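# Stack blue spool on green spool, reseat the frame

## Task

Set the blue spool upright so it sits centred on top of the green spool, and return the frame to the rests it belongs on. Both results must hold by themselves, with no robot supporting them at the end. Afterwards every gripper must release and the arms must pull away.

## Robot and tools

Robots. Three identical i2rt Big YAM arms, named arm1, arm2 and arm3. Each has six revolute joints, a two-finger gripper and a wrist camera (arm1_cam_wrist, arm2_cam_wrist, arm3_cam_wrist). Two fixed room cameras, cam_high and cam_low, are not attached to any arm. With joints 1 and 6 at zero and the hand level and pointing ahead, the wrist camera rides on top of the hand looking toward the fingertips. Maximum reach is roughly 1.0 m from the joint 1 axis. Joints move at different speeds, so the hand can sweep a wide, curved path between postures.

Frame. Everything shares one scene frame: origin on the floor, +z upward, distances in metres. The hand point lies midway between the fingertips; the hand's z axis runs along the fingers and the fingers close along its y axis. Camera calibrations (K, distortion, T_world_to_cam mapping scene frame to camera frame, pos_world) are given per camera; actual cameras may be off by up to about 2.3 degrees and 9 mm, and wrist camera poses inherit extra error from joint readings. Results list any camera whose numbers changed.

execute_actions. Argument actions is a list holding either nothing or exactly one action. An action is an object keyed by robot name (arm1, arm2, arm3); each present robot takes a single key, joints, which maps joint names to absolute targets (not offsets). Names, units and ranges: joint1_rad -2.879 to 2.879 (base yaw, positive counter-clockwise seen from above, zero unfolds toward where the foot faces); joint2_rad 0 to 3.141 (shoulder, zero has the upper arm pointing back about level, increasing lifts it up then forward); joint3_rad 0 to 3.019 (elbow, zero folded, increasing opens); joint4_rad -1.692 to 1.57 (hand pitch, positive tilts fingers up); joint5_rad -1.57 to 1.57 (hand sideways swing, positive toward the arm's right); joint6_rad -2.094 to 2.094 (hand roll, positive clockwise viewed from behind the hand); gripper_m 0 to 0.093, fingertip gap in metres. Done tolerances are ±0.045, ±0.14, ±0.09, ±0.055, ±0.03, ±0.035 rad and ±0.003 m respectively. Any joint or arm you omit keeps whatever target it had and may still be pushing. All motions in one action begin at once and can finish at different moments; an action lasts at most 15 s. Unknown keys or out-of-range numbers cause the entire call to be rejected with no motion. The optional cameras argument lists which images to return (omitted, null or ["all"] gives every camera; [] gives none). An empty actions list just reports state and images.

wait takes seconds (0 to 10) and commands nothing; the scene keeps running. zoom_image takes camera and region [x0, y0, x1, y1] in image pixels, top-left at (0,0), at most 504 by 504, on the latest full image from that camera. finished_scene takes scene (1 or 2), ends it permanently and reports success; the next scene's task arrives in its result.

Reading results. joint_positions gives current joint values. joint_status describes how each commanded motion ended: off_target (stopped short, may still push), contact_stop or time_out (target dropped, joint holds where it stopped, though a timed-out joint can keep a nearby target and keep pushing), not_followed (a self- and inter-arm collision check blocked the arm's joints; the gripper part still ran, and the blocked targets may be retried on later actions), limit_stop_at_motor_heat (arm stopped by overheating; resend the target). A "joint command not followed" line, usually with a cause, marks such a block. on_its_own lists what the arm is doing that this call did not order; "held at" is the held target, not the current position. The pictures line names the returned images in order. MOTOR HOT appears from 85 °C; at 100 °C an OVER-TEMPERATURE FAULT drops that whole arm until it cools. A stop in one call cancels the rest of that reply's motion, wait and finished_scene calls.

Order of work. Look first with an empty call, locate the spools and frame, plan which arm does what, grasp, move, place gently, open the gripper, then retract every arm before calling finished_scene. Loose objects may occasionally get nudged.

Avoid. Never let two arms squeeze against each other; a hard press fails the run, and the clearance check misses fingers, gripper housings and wrist cameras. Do not push objects off the work area or to the floor. Arms do not stop on touch, so relieve a stuck push by sending the joint its reported position. Limit long holding under load to keep motors cool.

Each tool is called after "Emit:" as a command line: name --argument value for each argument, lists and objects as JSON in quotes; but a table of rows of numbers goes row by row, as --pt "numbers of a row", without its own name.

## Session

Emit:
execute_actions --actions '[]'

Scene clock: 0.00 s.
arm1.joint_positions: joint1_rad=-0.444 joint2_rad=+0.543 joint3_rad=+1.382 joint4_rad=-1.433 joint5_rad=-0.071 joint6_rad=+0.286 gripper_m=+0.094
arm1.joint_status: not commanded
arm1.hand: x=+1.2631 y=+0.0681 z=+1.2910 quat_wxyz=(+0.007, -0.835, +0.294, +0.464) (m; scene frame)
arm2.joint_positions: joint1_rad=-0.045 joint2_rad=+0.437 joint3_rad=+1.453 joint4_rad=-1.162 joint5_rad=+0.044 joint6_rad=-0.243 gripper_m=+0.095
arm2.joint_status: not commanded
arm2.hand: x=-0.6553 y=+1.1140 z=+1.4695 quat_wxyz=(-0.502, -0.320, -0.689, +0.413) (m; scene frame)
arm3.joint_positions: joint1_rad=-0.343 joint2_rad=+0.605 joint3_rad=+1.320 joint4_rad=-1.517 joint5_rad=-0.184 joint6_rad=-0.281 gripper_m=+0.094
arm3.joint_status: not commanded
arm3.hand: x=-0.5906 y=-1.0952 z=+1.2980 quat_wxyz=(-0.345, +0.476, -0.792, -0.165) (m; scene frame)
pictures: arm1_cam_wrist, arm2_cam_wrist, arm3_cam_wrist, cam_high, cam_low
camera_calibration (this result's frames):
arm1_cam_wrist: T_world_to_cam=[[0.488436, 0.832957, -0.260023, -0.335967], [0.7792, -0.550474, -0.299711, -0.550159], [-0.392782, -0.0562206, -0.917911, 1.80606], [0, 0, 0, 1]] pos_world=[1.30217, 0.0785359, 1.40555]
arm2_cam_wrist: T_world_to_cam=[[-0.857604, -0.441707, 0.263459, -0.459643], [-0.48725, 0.533812, -0.691109, 0.106096], [0.16463, -0.721068, -0.673021, 2.02388], [0, 0, 0, 1]] pos_world=[-0.675688, 1.19969, 1.55653]
arm3_cam_wrist: T_world_to_cam=[[0.870295, -0.489485, 0.0546959, -0.091005], [-0.477815, -0.866012, -0.147361, -1.03103], [0.119498, 0.102113, -0.987569, 1.59138], [0, 0, 0, 1]] pos_world=[-0.603609, -1.09993, 1.42464]
Images, in order (width x height): arm1_cam_wrist 616x616, arm2_cam_wrist 616x616, arm3_cam_wrist 616x616, cam_high 896x504, cam_low 896x504.

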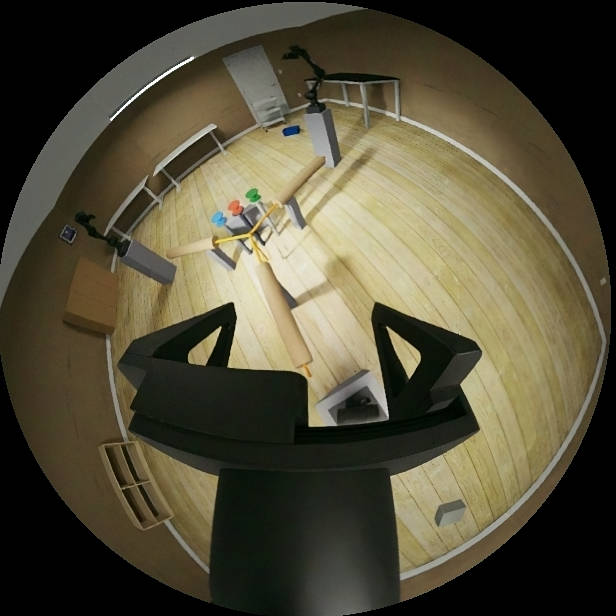

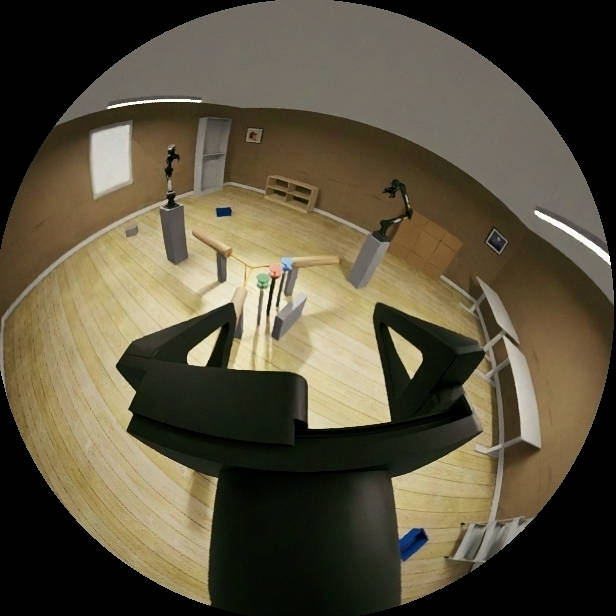

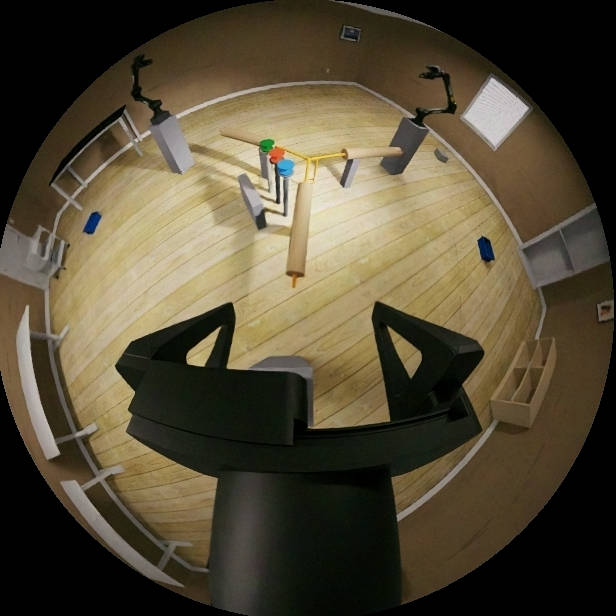

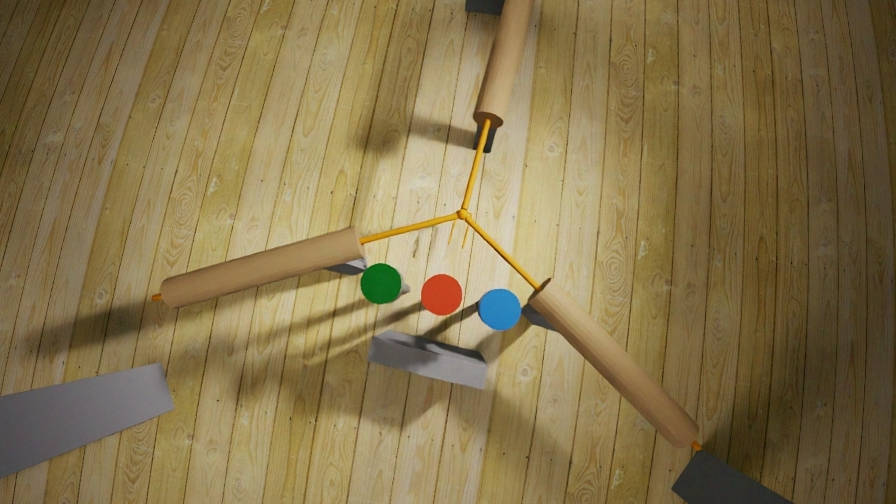

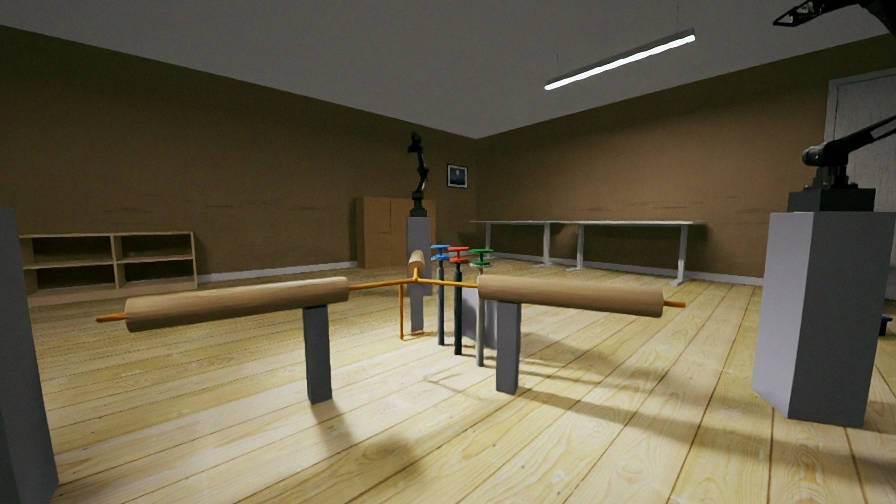

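Emit:
execute_actions --actions '[{"arm1":{"joints":{"joint1_rad":0.579,"joint5_rad":0,"joint6_rad":0.69,"joint2_rad":1.883,"joint3_rad":0.45,"joint4_rad":-0.067}},"arm2":{"joints":{"joint1_rad":0.475,"joint5_rad":0,"joint6_rad":0.597,"joint2_rad":2.546,"joint3_rad":1.628,"joint4_rad":-0.482}},"arm3":{"joints":{"joint1_rad":-0.168,"joint5_rad":0,"joint6_rad":-0.038,"joint2_rad":2.378,"joint3_rad":1.198,"joint4_rad":-0.22}}}]'

Scene clock: 5.67 s.
arm1.joint_positions: joint1_rad=+0.577 joint2_rad=+1.878 joint3_rad=+0.451 joint4_rad=-0.082 joint5_rad=+0.000 joint6_rad=+0.678 gripper_m=+0.094
arm1.joint_status: all done
arm1.hand: x=+1.2264 y=-0.1494 z=+0.6059 quat_wxyz=(-0.017, -0.999, +0.046, +0.017) (m; scene frame)
arm2.joint_positions: joint1_rad=+0.468 joint2_rad=+2.563 joint3_rad=+1.617 joint4_rad=-0.491 joint5_rad=+0.001 joint6_rad=+0.583 gripper_m=+0.095
arm2.joint_status: all done
arm2.hand: x=-0.1936 y=+0.9181 z=+0.5508 quat_wxyz=(-0.062, -0.542, -0.838, -0.001) (m; scene frame)
arm3.joint_positions: joint1_rad=-0.177 joint2_rad=+2.364 joint3_rad=+1.194 joint4_rad=-0.238 joint5_rad=-0.004 joint6_rad=-0.055 gripper_m=+0.094
arm3.joint_status: all done
arm3.hand: x=-0.3936 y=-0.8451 z=+0.5734 quat_wxyz=(-0.073, +0.454, -0.887, -0.035) (m; scene frame)
pictures: arm1_cam_wrist, arm2_cam_wrist, arm3_cam_wrist, cam_high, cam_low
camera_calibration (this result's frames):
arm1_cam_wrist: T_world_to_cam=[[0.0820388, 0.99568, -0.0434778, 0.0764704], [0.827491, -0.0437376, 0.559773, -1.3509], [0.555453, -0.0819005, -0.827505, -0.0710216], [0, 0, 0, 1]] pos_world=[1.15103, -0.141042, 0.70075]
arm2_cam_wrist: T_world_to_cam=[[-0.903974, -0.424193, -0.0537631, 0.241493], [-0.394498, 0.778901, 0.487529, -1.0555], [-0.16493, 0.461923, -0.87145, 0.147651], [0, 0, 0, 1]] pos_world=[-0.173738, 0.856368, 0.656242]
arm3_cam_wrist: T_world_to_cam=[[0.809354, -0.587276, -0.00731462, -0.171464], [-0.520229, -0.722622, 0.455169, -1.06812], [-0.272596, -0.364587, -0.890375, 0.222283], [0, 0, 0, 1]] pos_world=[-0.356297, -0.7915, 0.682834]
Images, in order (width x height): arm1_cam_wrist 616x616, arm2_cam_wrist 616x616, arm3_cam_wrist 616x616, cam_high 896x504, cam_low 896x504.

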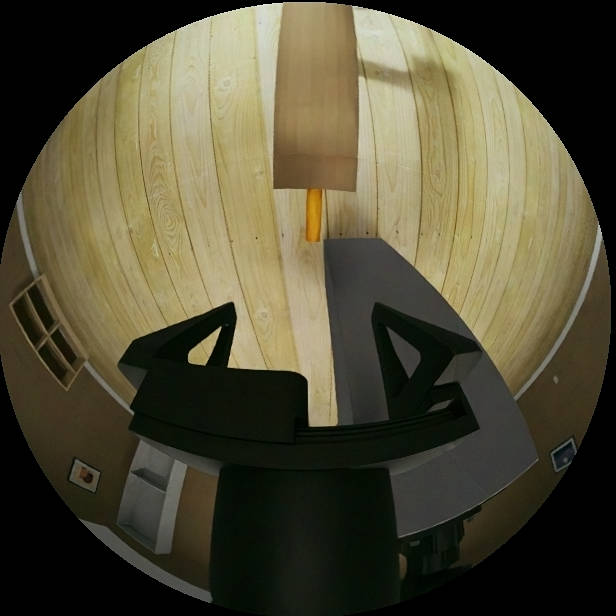

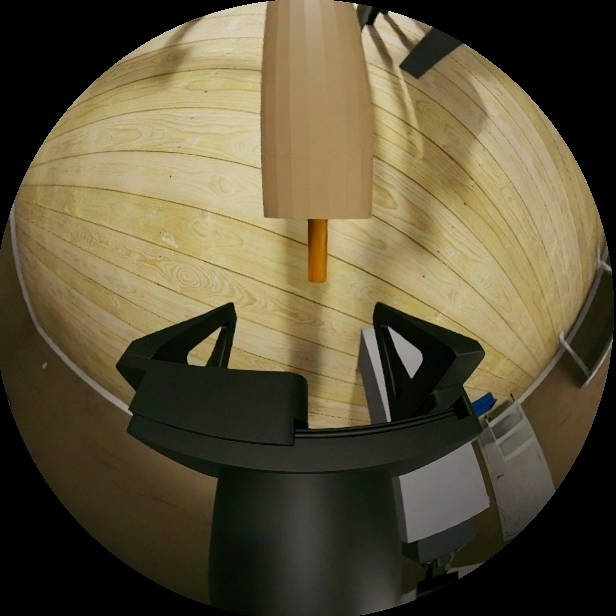

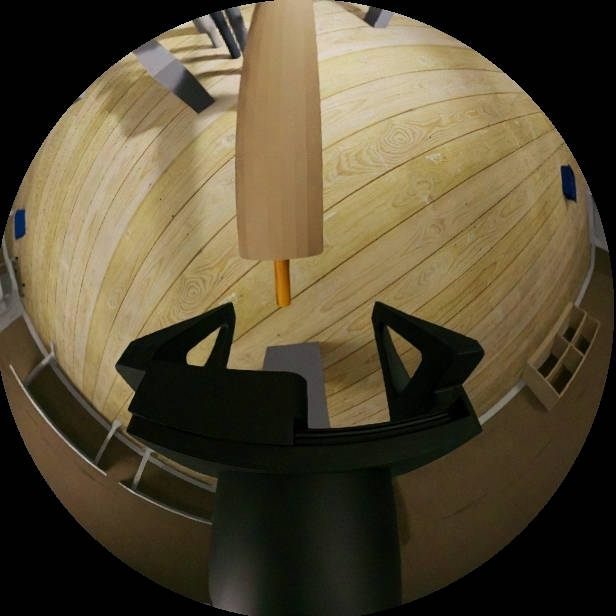

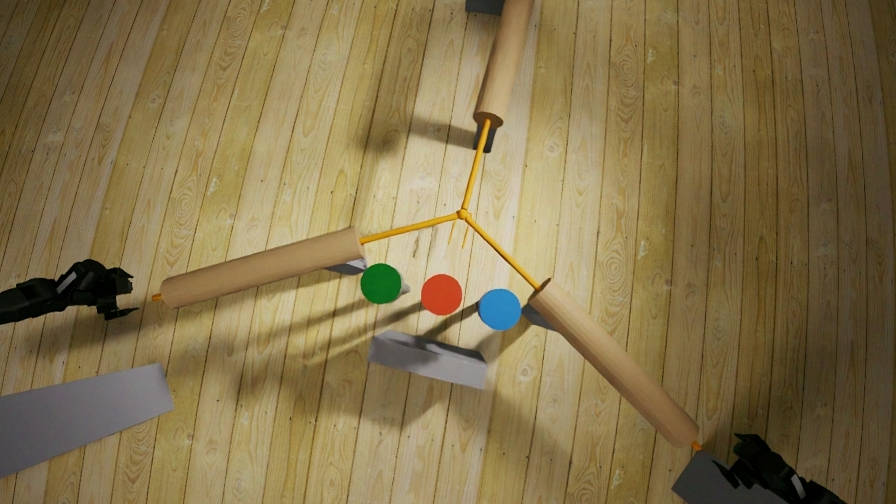

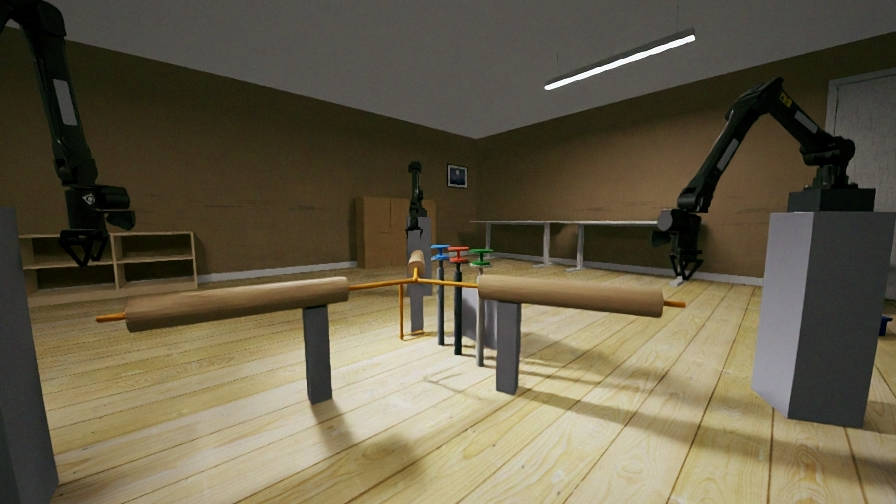

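Emit:
execute_actions --actions '[{"arm1":{"joints":{"joint1_rad":0.509,"joint6_rad":0.62,"joint2_rad":2.212,"joint3_rad":0.562,"joint4_rad":0.2}},"arm2":{"joints":{"joint1_rad":0.446,"joint6_rad":0.57,"joint2_rad":2.653,"joint3_rad":1.726,"joint4_rad":-0.473}},"arm3":{"joints":{"joint1_rad":-0.114,"joint6_rad":0.016,"joint2_rad":2.453,"joint3_rad":1.154,"joint4_rad":-0.101}}}]' --cameras '["arm1_cam_wrist","arm2_cam_wrist","arm3_cam_wrist"]'

Scene clock: 10.97 s.
arm1.joint_positions: joint1_rad=+0.509 joint2_rad=+2.215 joint3_rad=+0.564 joint4_rad=+0.185 joint5_rad=+0.000 joint6_rad=+0.632 gripper_m=+0.094
arm1.joint_status: all done
arm1.hand: x=+1.1945 y=-0.1469 z=+0.5251 quat_wxyz=(-0.027, -0.997, +0.057, +0.036) (m; scene frame)
arm2.joint_positions: joint1_rad=+0.459 joint2_rad=+2.647 joint3_rad=+1.701 joint4_rad=-0.478 joint5_rad=+0.001 joint6_rad=+0.583 gripper_m=+0.095
arm2.joint_status: all done
arm2.hand: x=-0.1846 y=+0.9057 z=+0.5211 quat_wxyz=(-0.069, -0.546, -0.835, +0.000) (m; scene frame)
arm3.joint_positions: joint1_rad=-0.113 joint2_rad=+2.433 joint3_rad=+1.153 joint4_rad=-0.120 joint5_rad=-0.003 joint6_rad=-0.001 gripper_m=+0.094
arm3.joint_status: all done
arm3.hand: x=-0.4341 y=-0.8437 z=+0.5373 quat_wxyz=(-0.074, +0.459, -0.885, -0.040) (m; scene frame)
pictures: arm1_cam_wrist, arm2_cam_wrist, arm3_cam_wrist
camera_calibration (this result's frames):
arm1_cam_wrist: T_world_to_cam=[[0.102684, 0.992566, -0.065328, 0.05944], [0.846957, -0.0528008, 0.529033, -1.28762], [0.521651, -0.109653, -0.846083, -0.0739036], [0, 0, 0, 1]] pos_world=[1.12301, -0.135089, 0.622548]
arm2_cam_wrist: T_world_to_cam=[[-0.907046, -0.416642, -0.0606335, 0.238947], [-0.392869, 0.78577, 0.477723, -1.02862], [-0.151395, 0.457138, -0.876416, 0.1384], [0, 0, 0, 1]] pos_world=[-0.166425, 0.844548, 0.62718]
arm3_cam_wrist: T_world_to_cam=[[0.815879, -0.57803, -0.0149087, -0.123469], [-0.51148, -0.733491, 0.447638, -1.07307], [-0.269683, -0.357593, -0.894091, 0.188735], [0, 0, 0, 1]] pos_world=[-0.397221, -0.790968, 0.647254]
Images, in order (width x height): arm1_cam_wrist 616x616, arm2_cam_wrist 616x616, arm3_cam_wrist 616x616.

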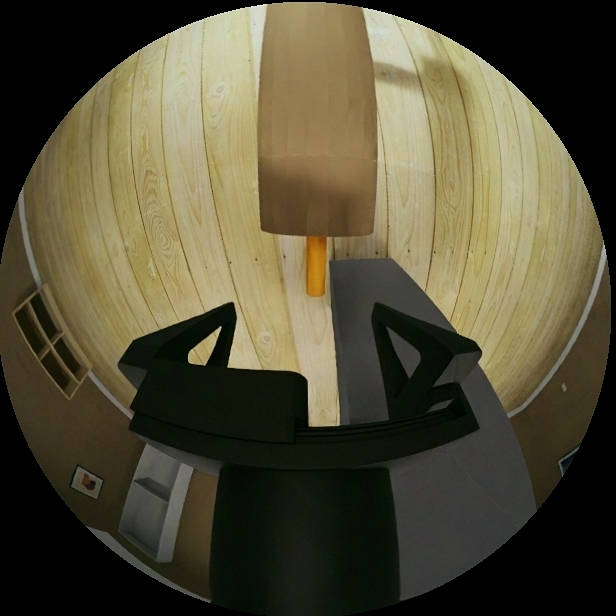

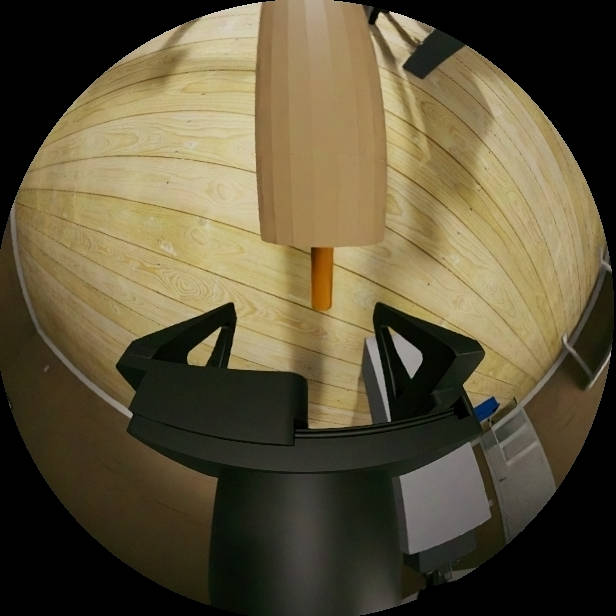

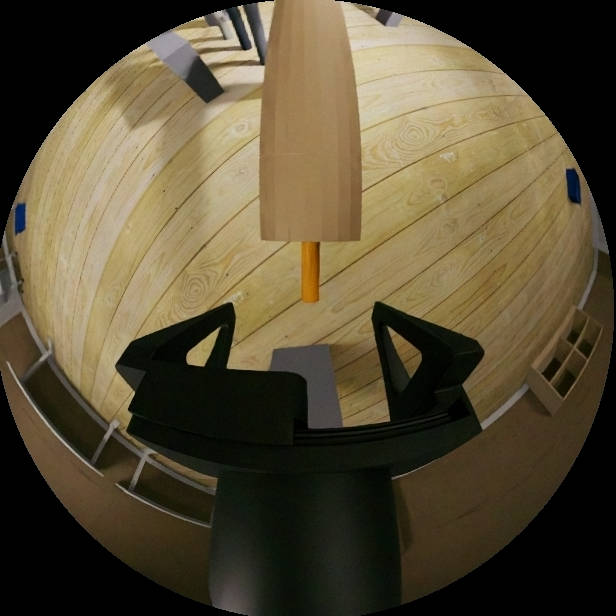

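Emit:
execute_actions --actions '[{"arm1":{"joints":{"joint1_rad":0.47,"joint6_rad":0.59,"joint2_rad":2.575,"joint3_rad":0.73,"joint4_rad":0.395}},"arm2":{"joints":{"joint1_rad":0.425,"joint6_rad":0.55,"joint2_rad":2.902,"joint3_rad":1.922,"joint4_rad":-0.42}},"arm3":{"joints":{"joint2_rad":2.724,"joint3_rad":1.326,"joint4_rad":-0.002}}}]' --cameras '["arm1_cam_wrist","arm2_cam_wrist","arm3_cam_wrist","cam_low"]'

Scene clock: 12.83 s.
arm1.joint_positions: joint1_rad=+0.456 joint2_rad=+2.438 joint3_rad=+0.694 joint4_rad=+0.389 joint5_rad=+0.041 joint6_rad=+0.586 gripper_m=+0.094
arm1.joint_status: all done
arm1.hand: x=+1.1461 y=-0.1458 z=+0.4646 quat_wxyz=(-0.035, -0.993, +0.062, +0.096) (m; scene frame)
arm2.joint_positions: joint1_rad=+0.440 joint2_rad=+2.864 joint3_rad=+1.899 joint4_rad=-0.426 joint5_rad=+0.000 joint6_rad=+0.563 gripper_m=+0.095
arm2.joint_status: all done
arm2.hand: x=-0.1760 y=+0.8852 z=+0.4363 quat_wxyz=(-0.085, -0.545, -0.834, +0.001) (m; scene frame)
arm3.joint_positions: joint1_rad=-0.112 joint2_rad=+2.651 joint3_rad=+1.335 joint4_rad=+0.002 joint5_rad=-0.006 joint6_rad=+0.003 gripper_m=+0.094
arm3.joint_status: all done
arm3.hand: x=-0.4108 y=-0.8089 z=+0.4616 quat_wxyz=(-0.112, +0.455, -0.881, -0.062) (m; scene frame)
pictures: arm1_cam_wrist, arm2_cam_wrist, arm3_cam_wrist, cam_low
camera_calibration (this result's frames):
arm1_cam_wrist: T_world_to_cam=[[0.106348, 0.990456, -0.0876774, 0.0653022], [0.904044, -0.059602, 0.423263, -1.23178], [0.413998, -0.124278, -0.901754, 0.0473698], [0, 0, 0, 1]] pos_world=[1.08703, -0.132209, 0.56981]
arm2_cam_wrist: T_world_to_cam=[[-0.905055, -0.418546, -0.0754642, 0.241539], [-0.405298, 0.795044, 0.451263, -0.96749], [-0.128877, 0.439004, -0.889194, 0.100357], [0, 0, 0, 1]] pos_world=[-0.160581, 0.826235, 0.544057]
arm3_cam_wrist: T_world_to_cam=[[0.815143, -0.578936, -0.0193549, -0.122493], [-0.532347, -0.761881, 0.368977, -0.996982], [-0.22836, -0.290465, -0.929237, 0.227317], [0, 0, 0, 1]] pos_world=[-0.378981, -0.76447, 0.576724]
Images, in order (width x height): arm1_cam_wrist 616x616, arm2_cam_wrist 616x616, arm3_cam_wrist 616x616, cam_low 896x504.

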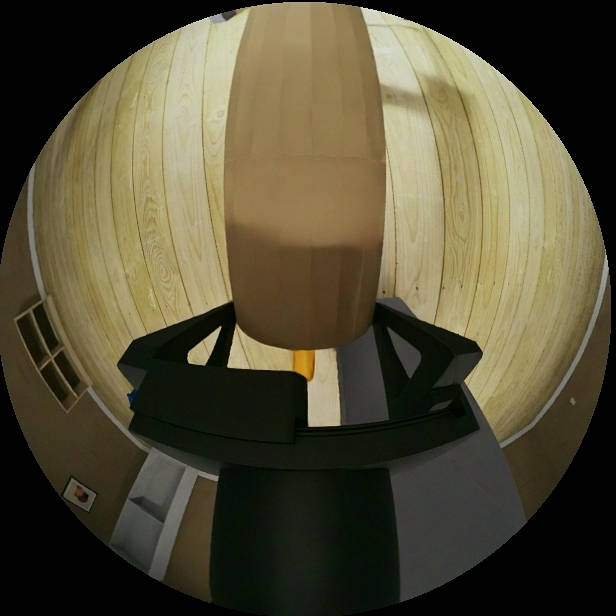

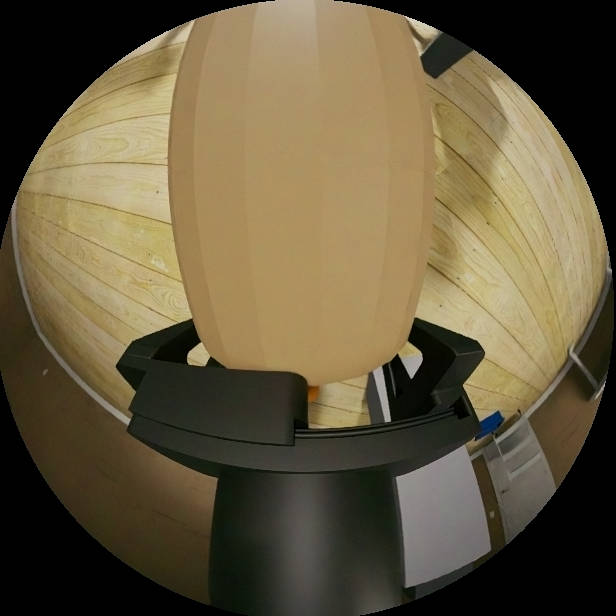

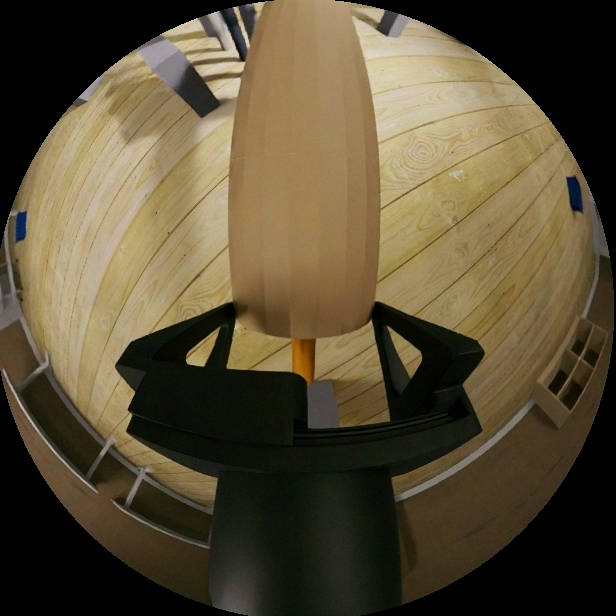

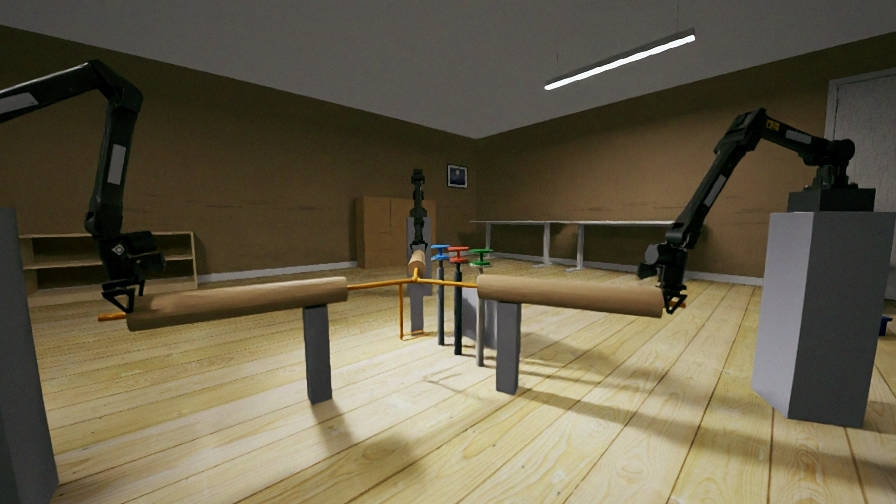

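Emit:
execute_actions --actions '[{"arm1":{"joints":{"joint2_rad":2.212,"joint3_rad":0.562,"joint4_rad":0.2}},"arm2":{"joints":{"joint2_rad":2.653,"joint3_rad":1.726,"joint4_rad":-0.473}},"arm3":{"joints":{"joint2_rad":2.453,"joint3_rad":1.154,"joint4_rad":-0.101}}}]' --cameras '["arm1_cam_wrist","arm2_cam_wrist","arm3_cam_wrist","cam_high"]'

Scene clock: 14.83 s.
arm1.joint_positions: joint1_rad=+0.462 joint2_rad=+2.218 joint3_rad=+0.562 joint4_rad=+0.211 joint5_rad=+0.004 joint6_rad=+0.583 gripper_m=+0.094
arm1.joint_status: all done
arm1.hand: x=+1.1841 y=-0.1358 z=+0.5248 quat_wxyz=(-0.028, -0.997, +0.056, +0.047) (m; scene frame)
arm2.joint_positions: joint1_rad=+0.437 joint2_rad=+2.645 joint3_rad=+1.723 joint4_rad=-0.471 joint5_rad=-0.002 joint6_rad=+0.564 gripper_m=+0.095
arm2.joint_status: all done
arm2.hand: x=-0.1803 y=+0.8861 z=+0.5280 quat_wxyz=(-0.084, -0.546, -0.834, +0.000) (m; scene frame)
arm3.joint_positions: joint1_rad=-0.112 joint2_rad=+2.448 joint3_rad=+1.151 joint4_rad=-0.095 joint5_rad=-0.002 joint6_rad=+0.004 gripper_m=+0.094
arm3.joint_status: all done
arm3.hand: x=-0.4350 y=-0.8445 z=+0.5311 quat_wxyz=(-0.078, +0.457, -0.885, -0.042) (m; scene frame)
pictures: arm1_cam_wrist, arm2_cam_wrist, arm3_cam_wrist, cam_high
camera_calibration (this result's frames):
arm1_cam_wrist: T_world_to_cam=[[0.0992821, 0.992701, -0.0684661, 0.0551452], [0.85893, -0.0507585, 0.509571, -1.28173], [0.502376, -0.109399, -0.8577, -0.038496], [0, 0, 0, 1]] pos_world=[1.11478, -0.124013, 0.623888]
arm2_cam_wrist: T_world_to_cam=[[-0.906327, -0.415584, -0.0765556, 0.242716], [-0.402749, 0.794666, 0.454202, -1.01206], [-0.127923, 0.442489, -0.887603, 0.177178], [0, 0, 0, 1]] pos_world=[-0.164962, 0.826722, 0.635527]
arm3_cam_wrist: T_world_to_cam=[[0.813702, -0.581089, -0.0149801, -0.126801], [-0.516458, -0.734546, 0.440129, -1.07044], [-0.266758, -0.350397, -0.89781, 0.191959], [0, 0, 0, 1]] pos_world=[-0.39845, -0.792704, 0.641573]
Images, in order (width x height): arm1_cam_wrist 616x616, arm2_cam_wrist 616x616, arm3_cam_wrist 616x616, cam_high 896x504.

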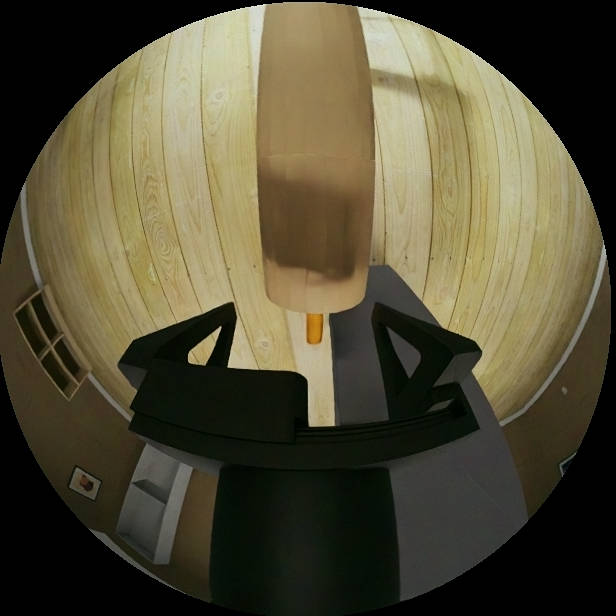

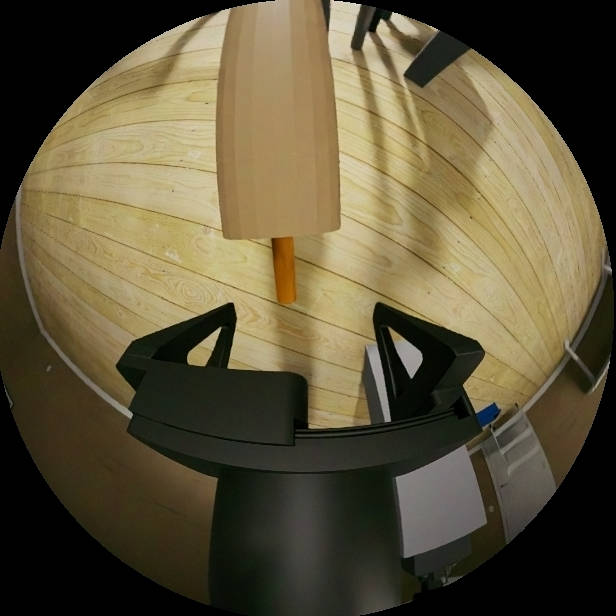

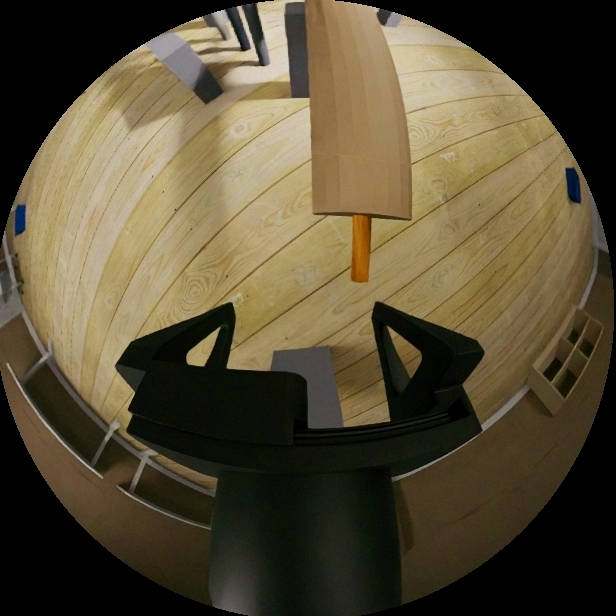

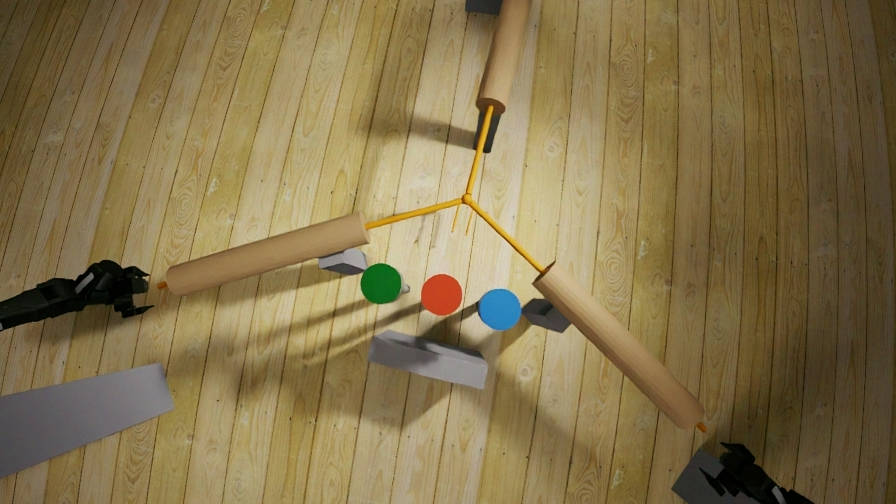

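Emit:
execute_actions --actions '[{"arm1":{"joints":{"joint1_rad":0.555,"joint6_rad":0.66,"joint2_rad":2.217,"joint3_rad":0.494,"joint4_rad":0.223}},"arm2":{"joints":{"joint1_rad":0.485,"joint6_rad":0.6,"joint2_rad":2.705,"joint3_rad":1.858,"joint4_rad":-0.553}},"arm3":{"joints":{"joint1_rad":-0.23,"joint6_rad":-0.1,"joint2_rad":2.48,"joint3_rad":1.254,"joint4_rad":-0.174}}}]' --cameras '["arm1_cam_wrist","arm2_cam_wrist","arm3_cam_wrist"]'

Scene clock: 18.83 s.
arm1.joint_positions: joint1_rad=+0.559 joint2_rad=+2.218 joint3_rad=+0.494 joint4_rad=+0.213 joint5_rad=+0.003 joint6_rad=+0.648 gripper_m=+0.094
arm1.joint_status: all done
arm1.hand: x=+1.2333 y=-0.1391 z=+0.5272 quat_wxyz=(-0.014, -0.999, +0.040, +0.018) (m; scene frame)
arm2.joint_positions: joint1_rad=+0.482 joint2_rad=+2.702 joint3_rad=+1.825 joint4_rad=-0.546 joint5_rad=-0.001 joint6_rad=+0.586 gripper_m=+0.095
arm2.joint_status: all done
arm2.hand: x=-0.1534 y=+0.9041 z=+0.5168 quat_wxyz=(-0.069, -0.537, -0.841, -0.002) (m; scene frame)
arm3.joint_positions: joint1_rad=-0.242 joint2_rad=+2.453 joint3_rad=+1.245 joint4_rad=-0.158 joint5_rad=-0.002 joint6_rad=-0.083 gripper_m=+0.094
arm3.joint_status: all done
arm3.hand: x=-0.3573 y=-0.8567 z=+0.5411 quat_wxyz=(-0.094, +0.437, -0.894, -0.038) (m; scene frame)
pictures: arm1_cam_wrist, arm2_cam_wrist, arm3_cam_wrist
camera_calibration (this result's frames):
arm1_cam_wrist: T_world_to_cam=[[0.0699948, 0.9968, -0.0386074, 0.0747045], [0.82854, -0.036539, 0.558737, -1.31188], [0.555538, -0.0710965, -0.828446, -0.137239], [0, 0, 0, 1]] pos_world=[1.15796, -0.132158, 0.622186]
arm2_cam_wrist: T_world_to_cam=[[-0.898282, -0.434755, -0.0638646, 0.285666], [-0.409985, 0.776912, 0.477828, -1.00773], [-0.158121, 0.455408, -0.876129, 0.140483], [0, 0, 0, 1]] pos_world=[-0.134335, 0.843138, 0.622849]
arm3_cam_wrist: T_world_to_cam=[[0.786838, -0.617153, 0.00289647, -0.2471], [-0.561735, -0.714223, 0.41754, -1.0302], [-0.255618, -0.330164, -0.908654, 0.244547], [0, 0, 0, 1]] pos_world=[-0.321759, -0.807548, 0.653072]
Images, in order (width x height): arm1_cam_wrist 616x616, arm2_cam_wrist 616x616, arm3_cam_wrist 616x616.

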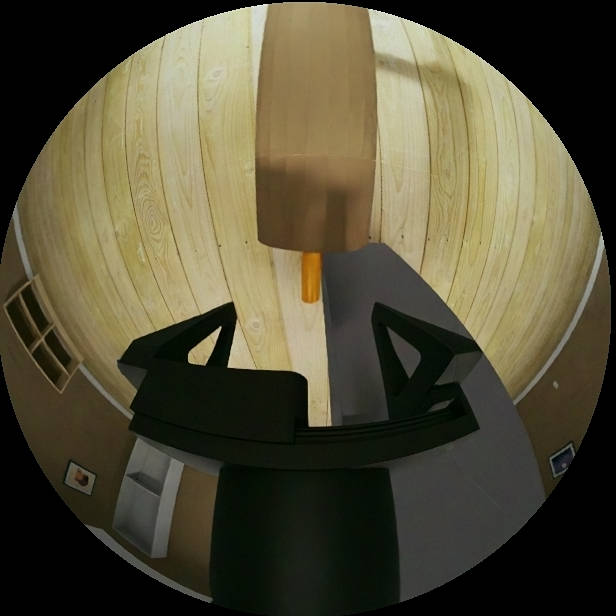

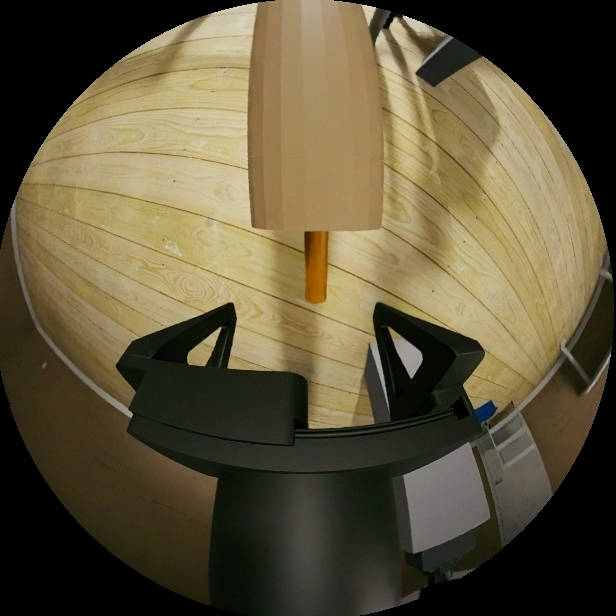

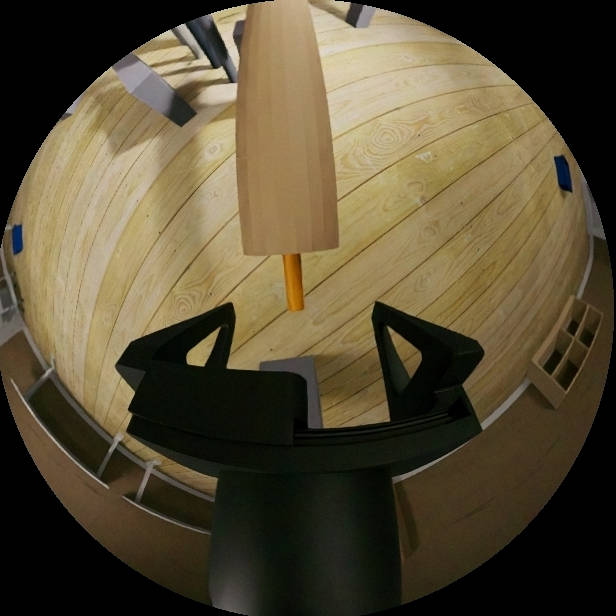

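Emit:
execute_actions --actions '[{"arm1":{"joints":{"joint2_rad":2.409,"joint3_rad":0.57,"joint4_rad":0.339}},"arm2":{"joints":{"joint2_rad":2.82,"joint3_rad":1.93,"joint4_rad":-0.524}},"arm3":{"joints":{"joint1_rad":-0.215,"joint2_rad":2.604,"joint3_rad":1.29,"joint4_rad":-0.1}}}]' --cameras '["arm1_cam_wrist","arm2_cam_wrist","arm3_cam_wrist"]'

Scene clock: 20.73 s.
arm1.joint_positions: joint1_rad=+0.558 joint2_rad=+2.410 joint3_rad=+0.574 joint4_rad=+0.326 joint5_rad=+0.004 joint6_rad=+0.648 gripper_m=+0.094
arm1.joint_status: all done
arm1.hand: x=+1.2316 y=-0.1400 z=+0.4773 quat_wxyz=(-0.014, -0.999, +0.040, +0.018) (m; scene frame)
arm2.joint_positions: joint1_rad=+0.482 joint2_rad=+2.825 joint3_rad=+1.909 joint4_rad=-0.528 joint5_rad=-0.001 joint6_rad=+0.586 gripper_m=+0.095
arm2.joint_status: all done
arm2.hand: x=-0.1603 y=+0.9084 z=+0.4605 quat_wxyz=(-0.059, -0.538, -0.841, -0.002) (m; scene frame)
arm3.joint_positions: joint1_rad=-0.226 joint2_rad=+2.593 joint3_rad=+1.284 joint4_rad=-0.114 joint5_rad=-0.002 joint6_rad=-0.083 gripper_m=+0.094
arm3.joint_status: all done
arm3.hand: x=-0.3822 y=-0.8713 z=+0.4783 quat_wxyz=(-0.068, +0.446, -0.892, -0.028) (m; scene frame)
pictures: arm1_cam_wrist, arm2_cam_wrist, arm3_cam_wrist
camera_calibration (this result's frames):
arm1_cam_wrist: T_world_to_cam=[[0.0715434, 0.996728, -0.0376269, 0.0714451], [0.829107, -0.038456, 0.557766, -1.28306], [0.554493, -0.0711012, -0.829145, -0.176064], [0, 0, 0, 1]] pos_world=[1.15631, -0.133071, 0.572352]
arm2_cam_wrist: T_world_to_cam=[[-0.899509, -0.433772, -0.0522088, 0.271291], [-0.400723, 0.771496, 0.494182, -0.988142], [-0.174083, 0.465442, -0.86779, 0.0725752], [0, 0, 0, 1]] pos_world=[-0.139309, 0.846246, 0.565466]
arm3_cam_wrist: T_world_to_cam=[[0.797112, -0.603829, -0.00156868, -0.218626], [-0.532931, -0.704736, 0.468329, -1.03338], [-0.283896, -0.372475, -0.883553, 0.116667], [0, 0, 0, 1]] pos_world=[-0.343331, -0.81682, 0.586702]
Images, in order (width x height): arm1_cam_wrist 616x616, arm2_cam_wrist 616x616, arm3_cam_wrist 616x616.

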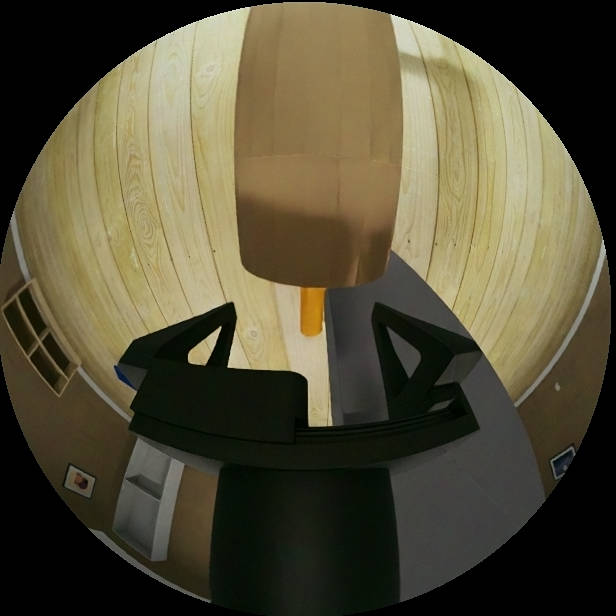

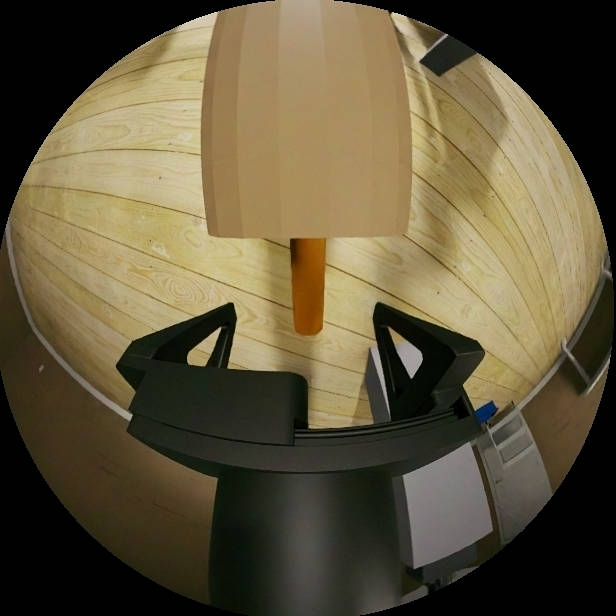

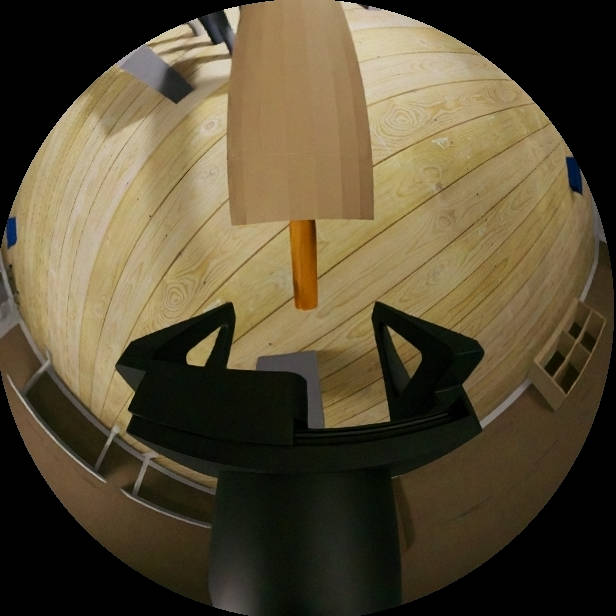

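Emit:
execute_actions --actions '[{"arm1":{"joints":{"joint2_rad":2.6,"joint3_rad":0.674,"joint4_rad":0.424}},"arm2":{"joints":{"joint2_rad":2.89,"joint3_rad":1.99,"joint4_rad":-0.52}},"arm3":{"joints":{"joint2_rad":2.75,"joint3_rad":1.424,"joint4_rad":-0.082}}}]' --cameras '["arm1_cam_wrist","arm2_cam_wrist","arm3_cam_wrist","cam_low"]'

Scene clock: 22.27 s.
arm1.joint_positions: joint1_rad=+0.558 joint2_rad=+2.603 joint3_rad=+0.669 joint4_rad=+0.409 joint5_rad=+0.001 joint6_rad=+0.659 gripper_m=+0.094
arm1.joint_status: all done
arm1.hand: x=+1.2379 y=-0.1370 z=+0.4224 quat_wxyz=(-0.011, -0.999, +0.045, +0.011) (m; scene frame)
arm2.joint_positions: joint1_rad=+0.482 joint2_rad=+2.880 joint3_rad=+1.961 joint4_rad=-0.526 joint5_rad=-0.001 joint6_rad=+0.586 gripper_m=+0.095
arm2.joint_status: all done
arm2.hand: x=-0.1597 y=+0.9080 z=+0.4385 quat_wxyz=(-0.058, -0.538, -0.841, -0.002) (m; scene frame)
arm3.joint_positions: joint1_rad=-0.226 joint2_rad=+2.728 joint3_rad=+1.414 joint4_rad=-0.094 joint5_rad=-0.002 joint6_rad=-0.083 gripper_m=+0.094
arm3.joint_status: all done
arm3.hand: x=-0.3709 y=-0.8585 z=+0.4285 quat_wxyz=(-0.074, +0.445, -0.892, -0.031) (m; scene frame)
pictures: arm1_cam_wrist, arm2_cam_wrist, arm3_cam_wrist, cam_low
camera_calibration (this result's frames):
arm1_cam_wrist: T_world_to_cam=[[0.082077, 0.996116, -0.0318786, 0.0503328], [0.8209, -0.0494324, 0.568928, -1.25367], [0.565142, -0.0728651, -0.821769, -0.241415], [0, 0, 0, 1]] pos_world=[1.16144, -0.1297, 0.516465]
arm2_cam_wrist: T_world_to_cam=[[-0.899575, -0.433732, -0.0513868, 0.270156], [-0.400081, 0.771099, 0.495319, -0.976762], [-0.175211, 0.466136, -0.86719, 0.0526968], [0, 0, 0, 1]] pos_world=[-0.138525, 0.845792, 0.543389]
arm3_cam_wrist: T_world_to_cam=[[0.79712, -0.60382, -0.000415136, -0.22054], [-0.537387, -0.709734, 0.455514, -0.995448], [-0.275343, -0.362876, -0.890229, 0.0949017], [0, 0, 0, 1]] pos_world=[-0.333014, -0.805232, 0.537833]
Images, in order (width x height): arm1_cam_wrist 616x616, arm2_cam_wrist 616x616, arm3_cam_wrist 616x616, cam_low 896x504.

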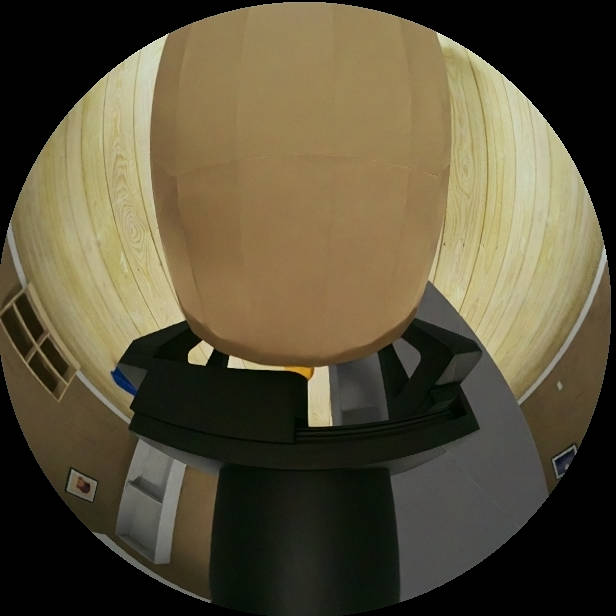

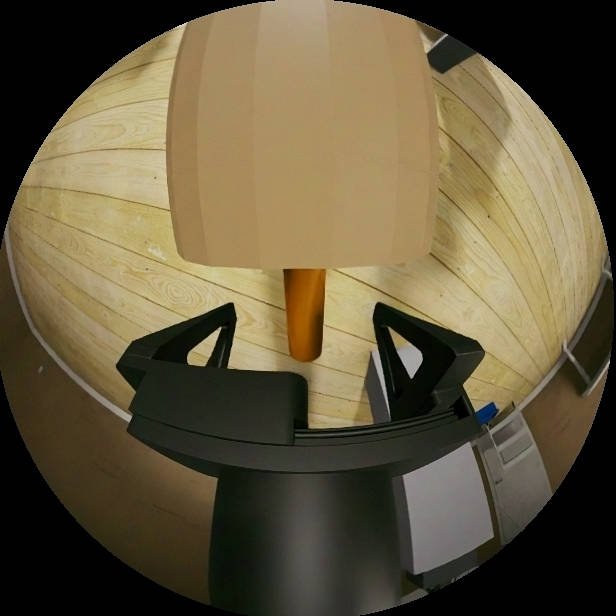

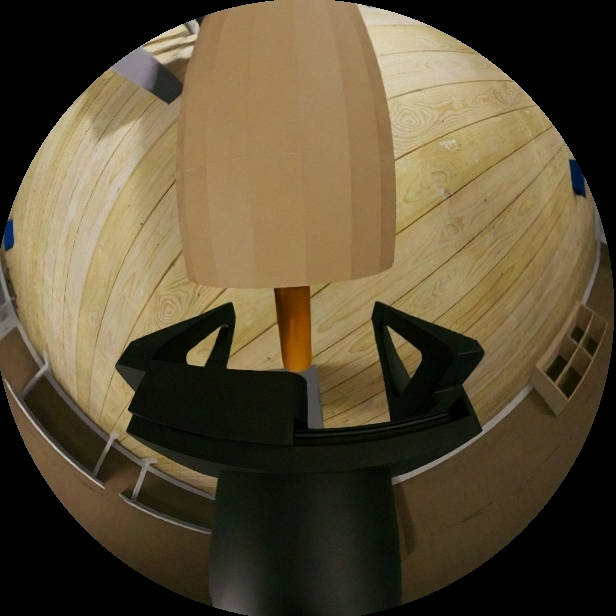

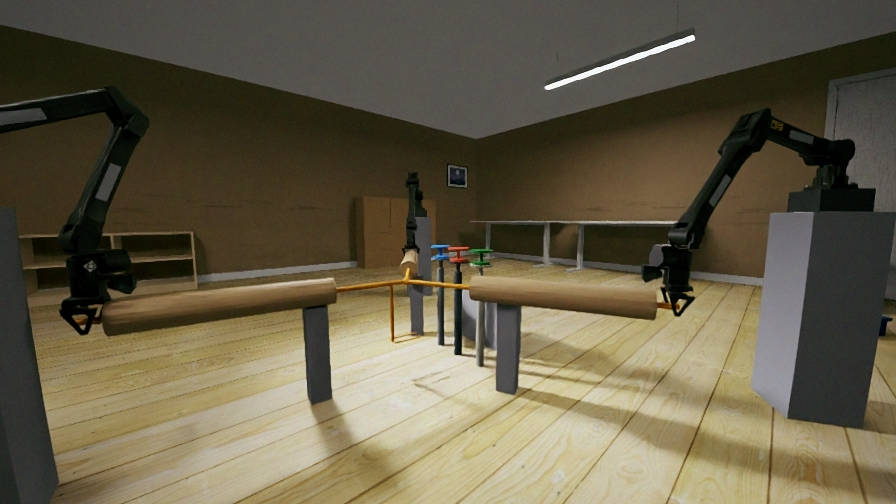

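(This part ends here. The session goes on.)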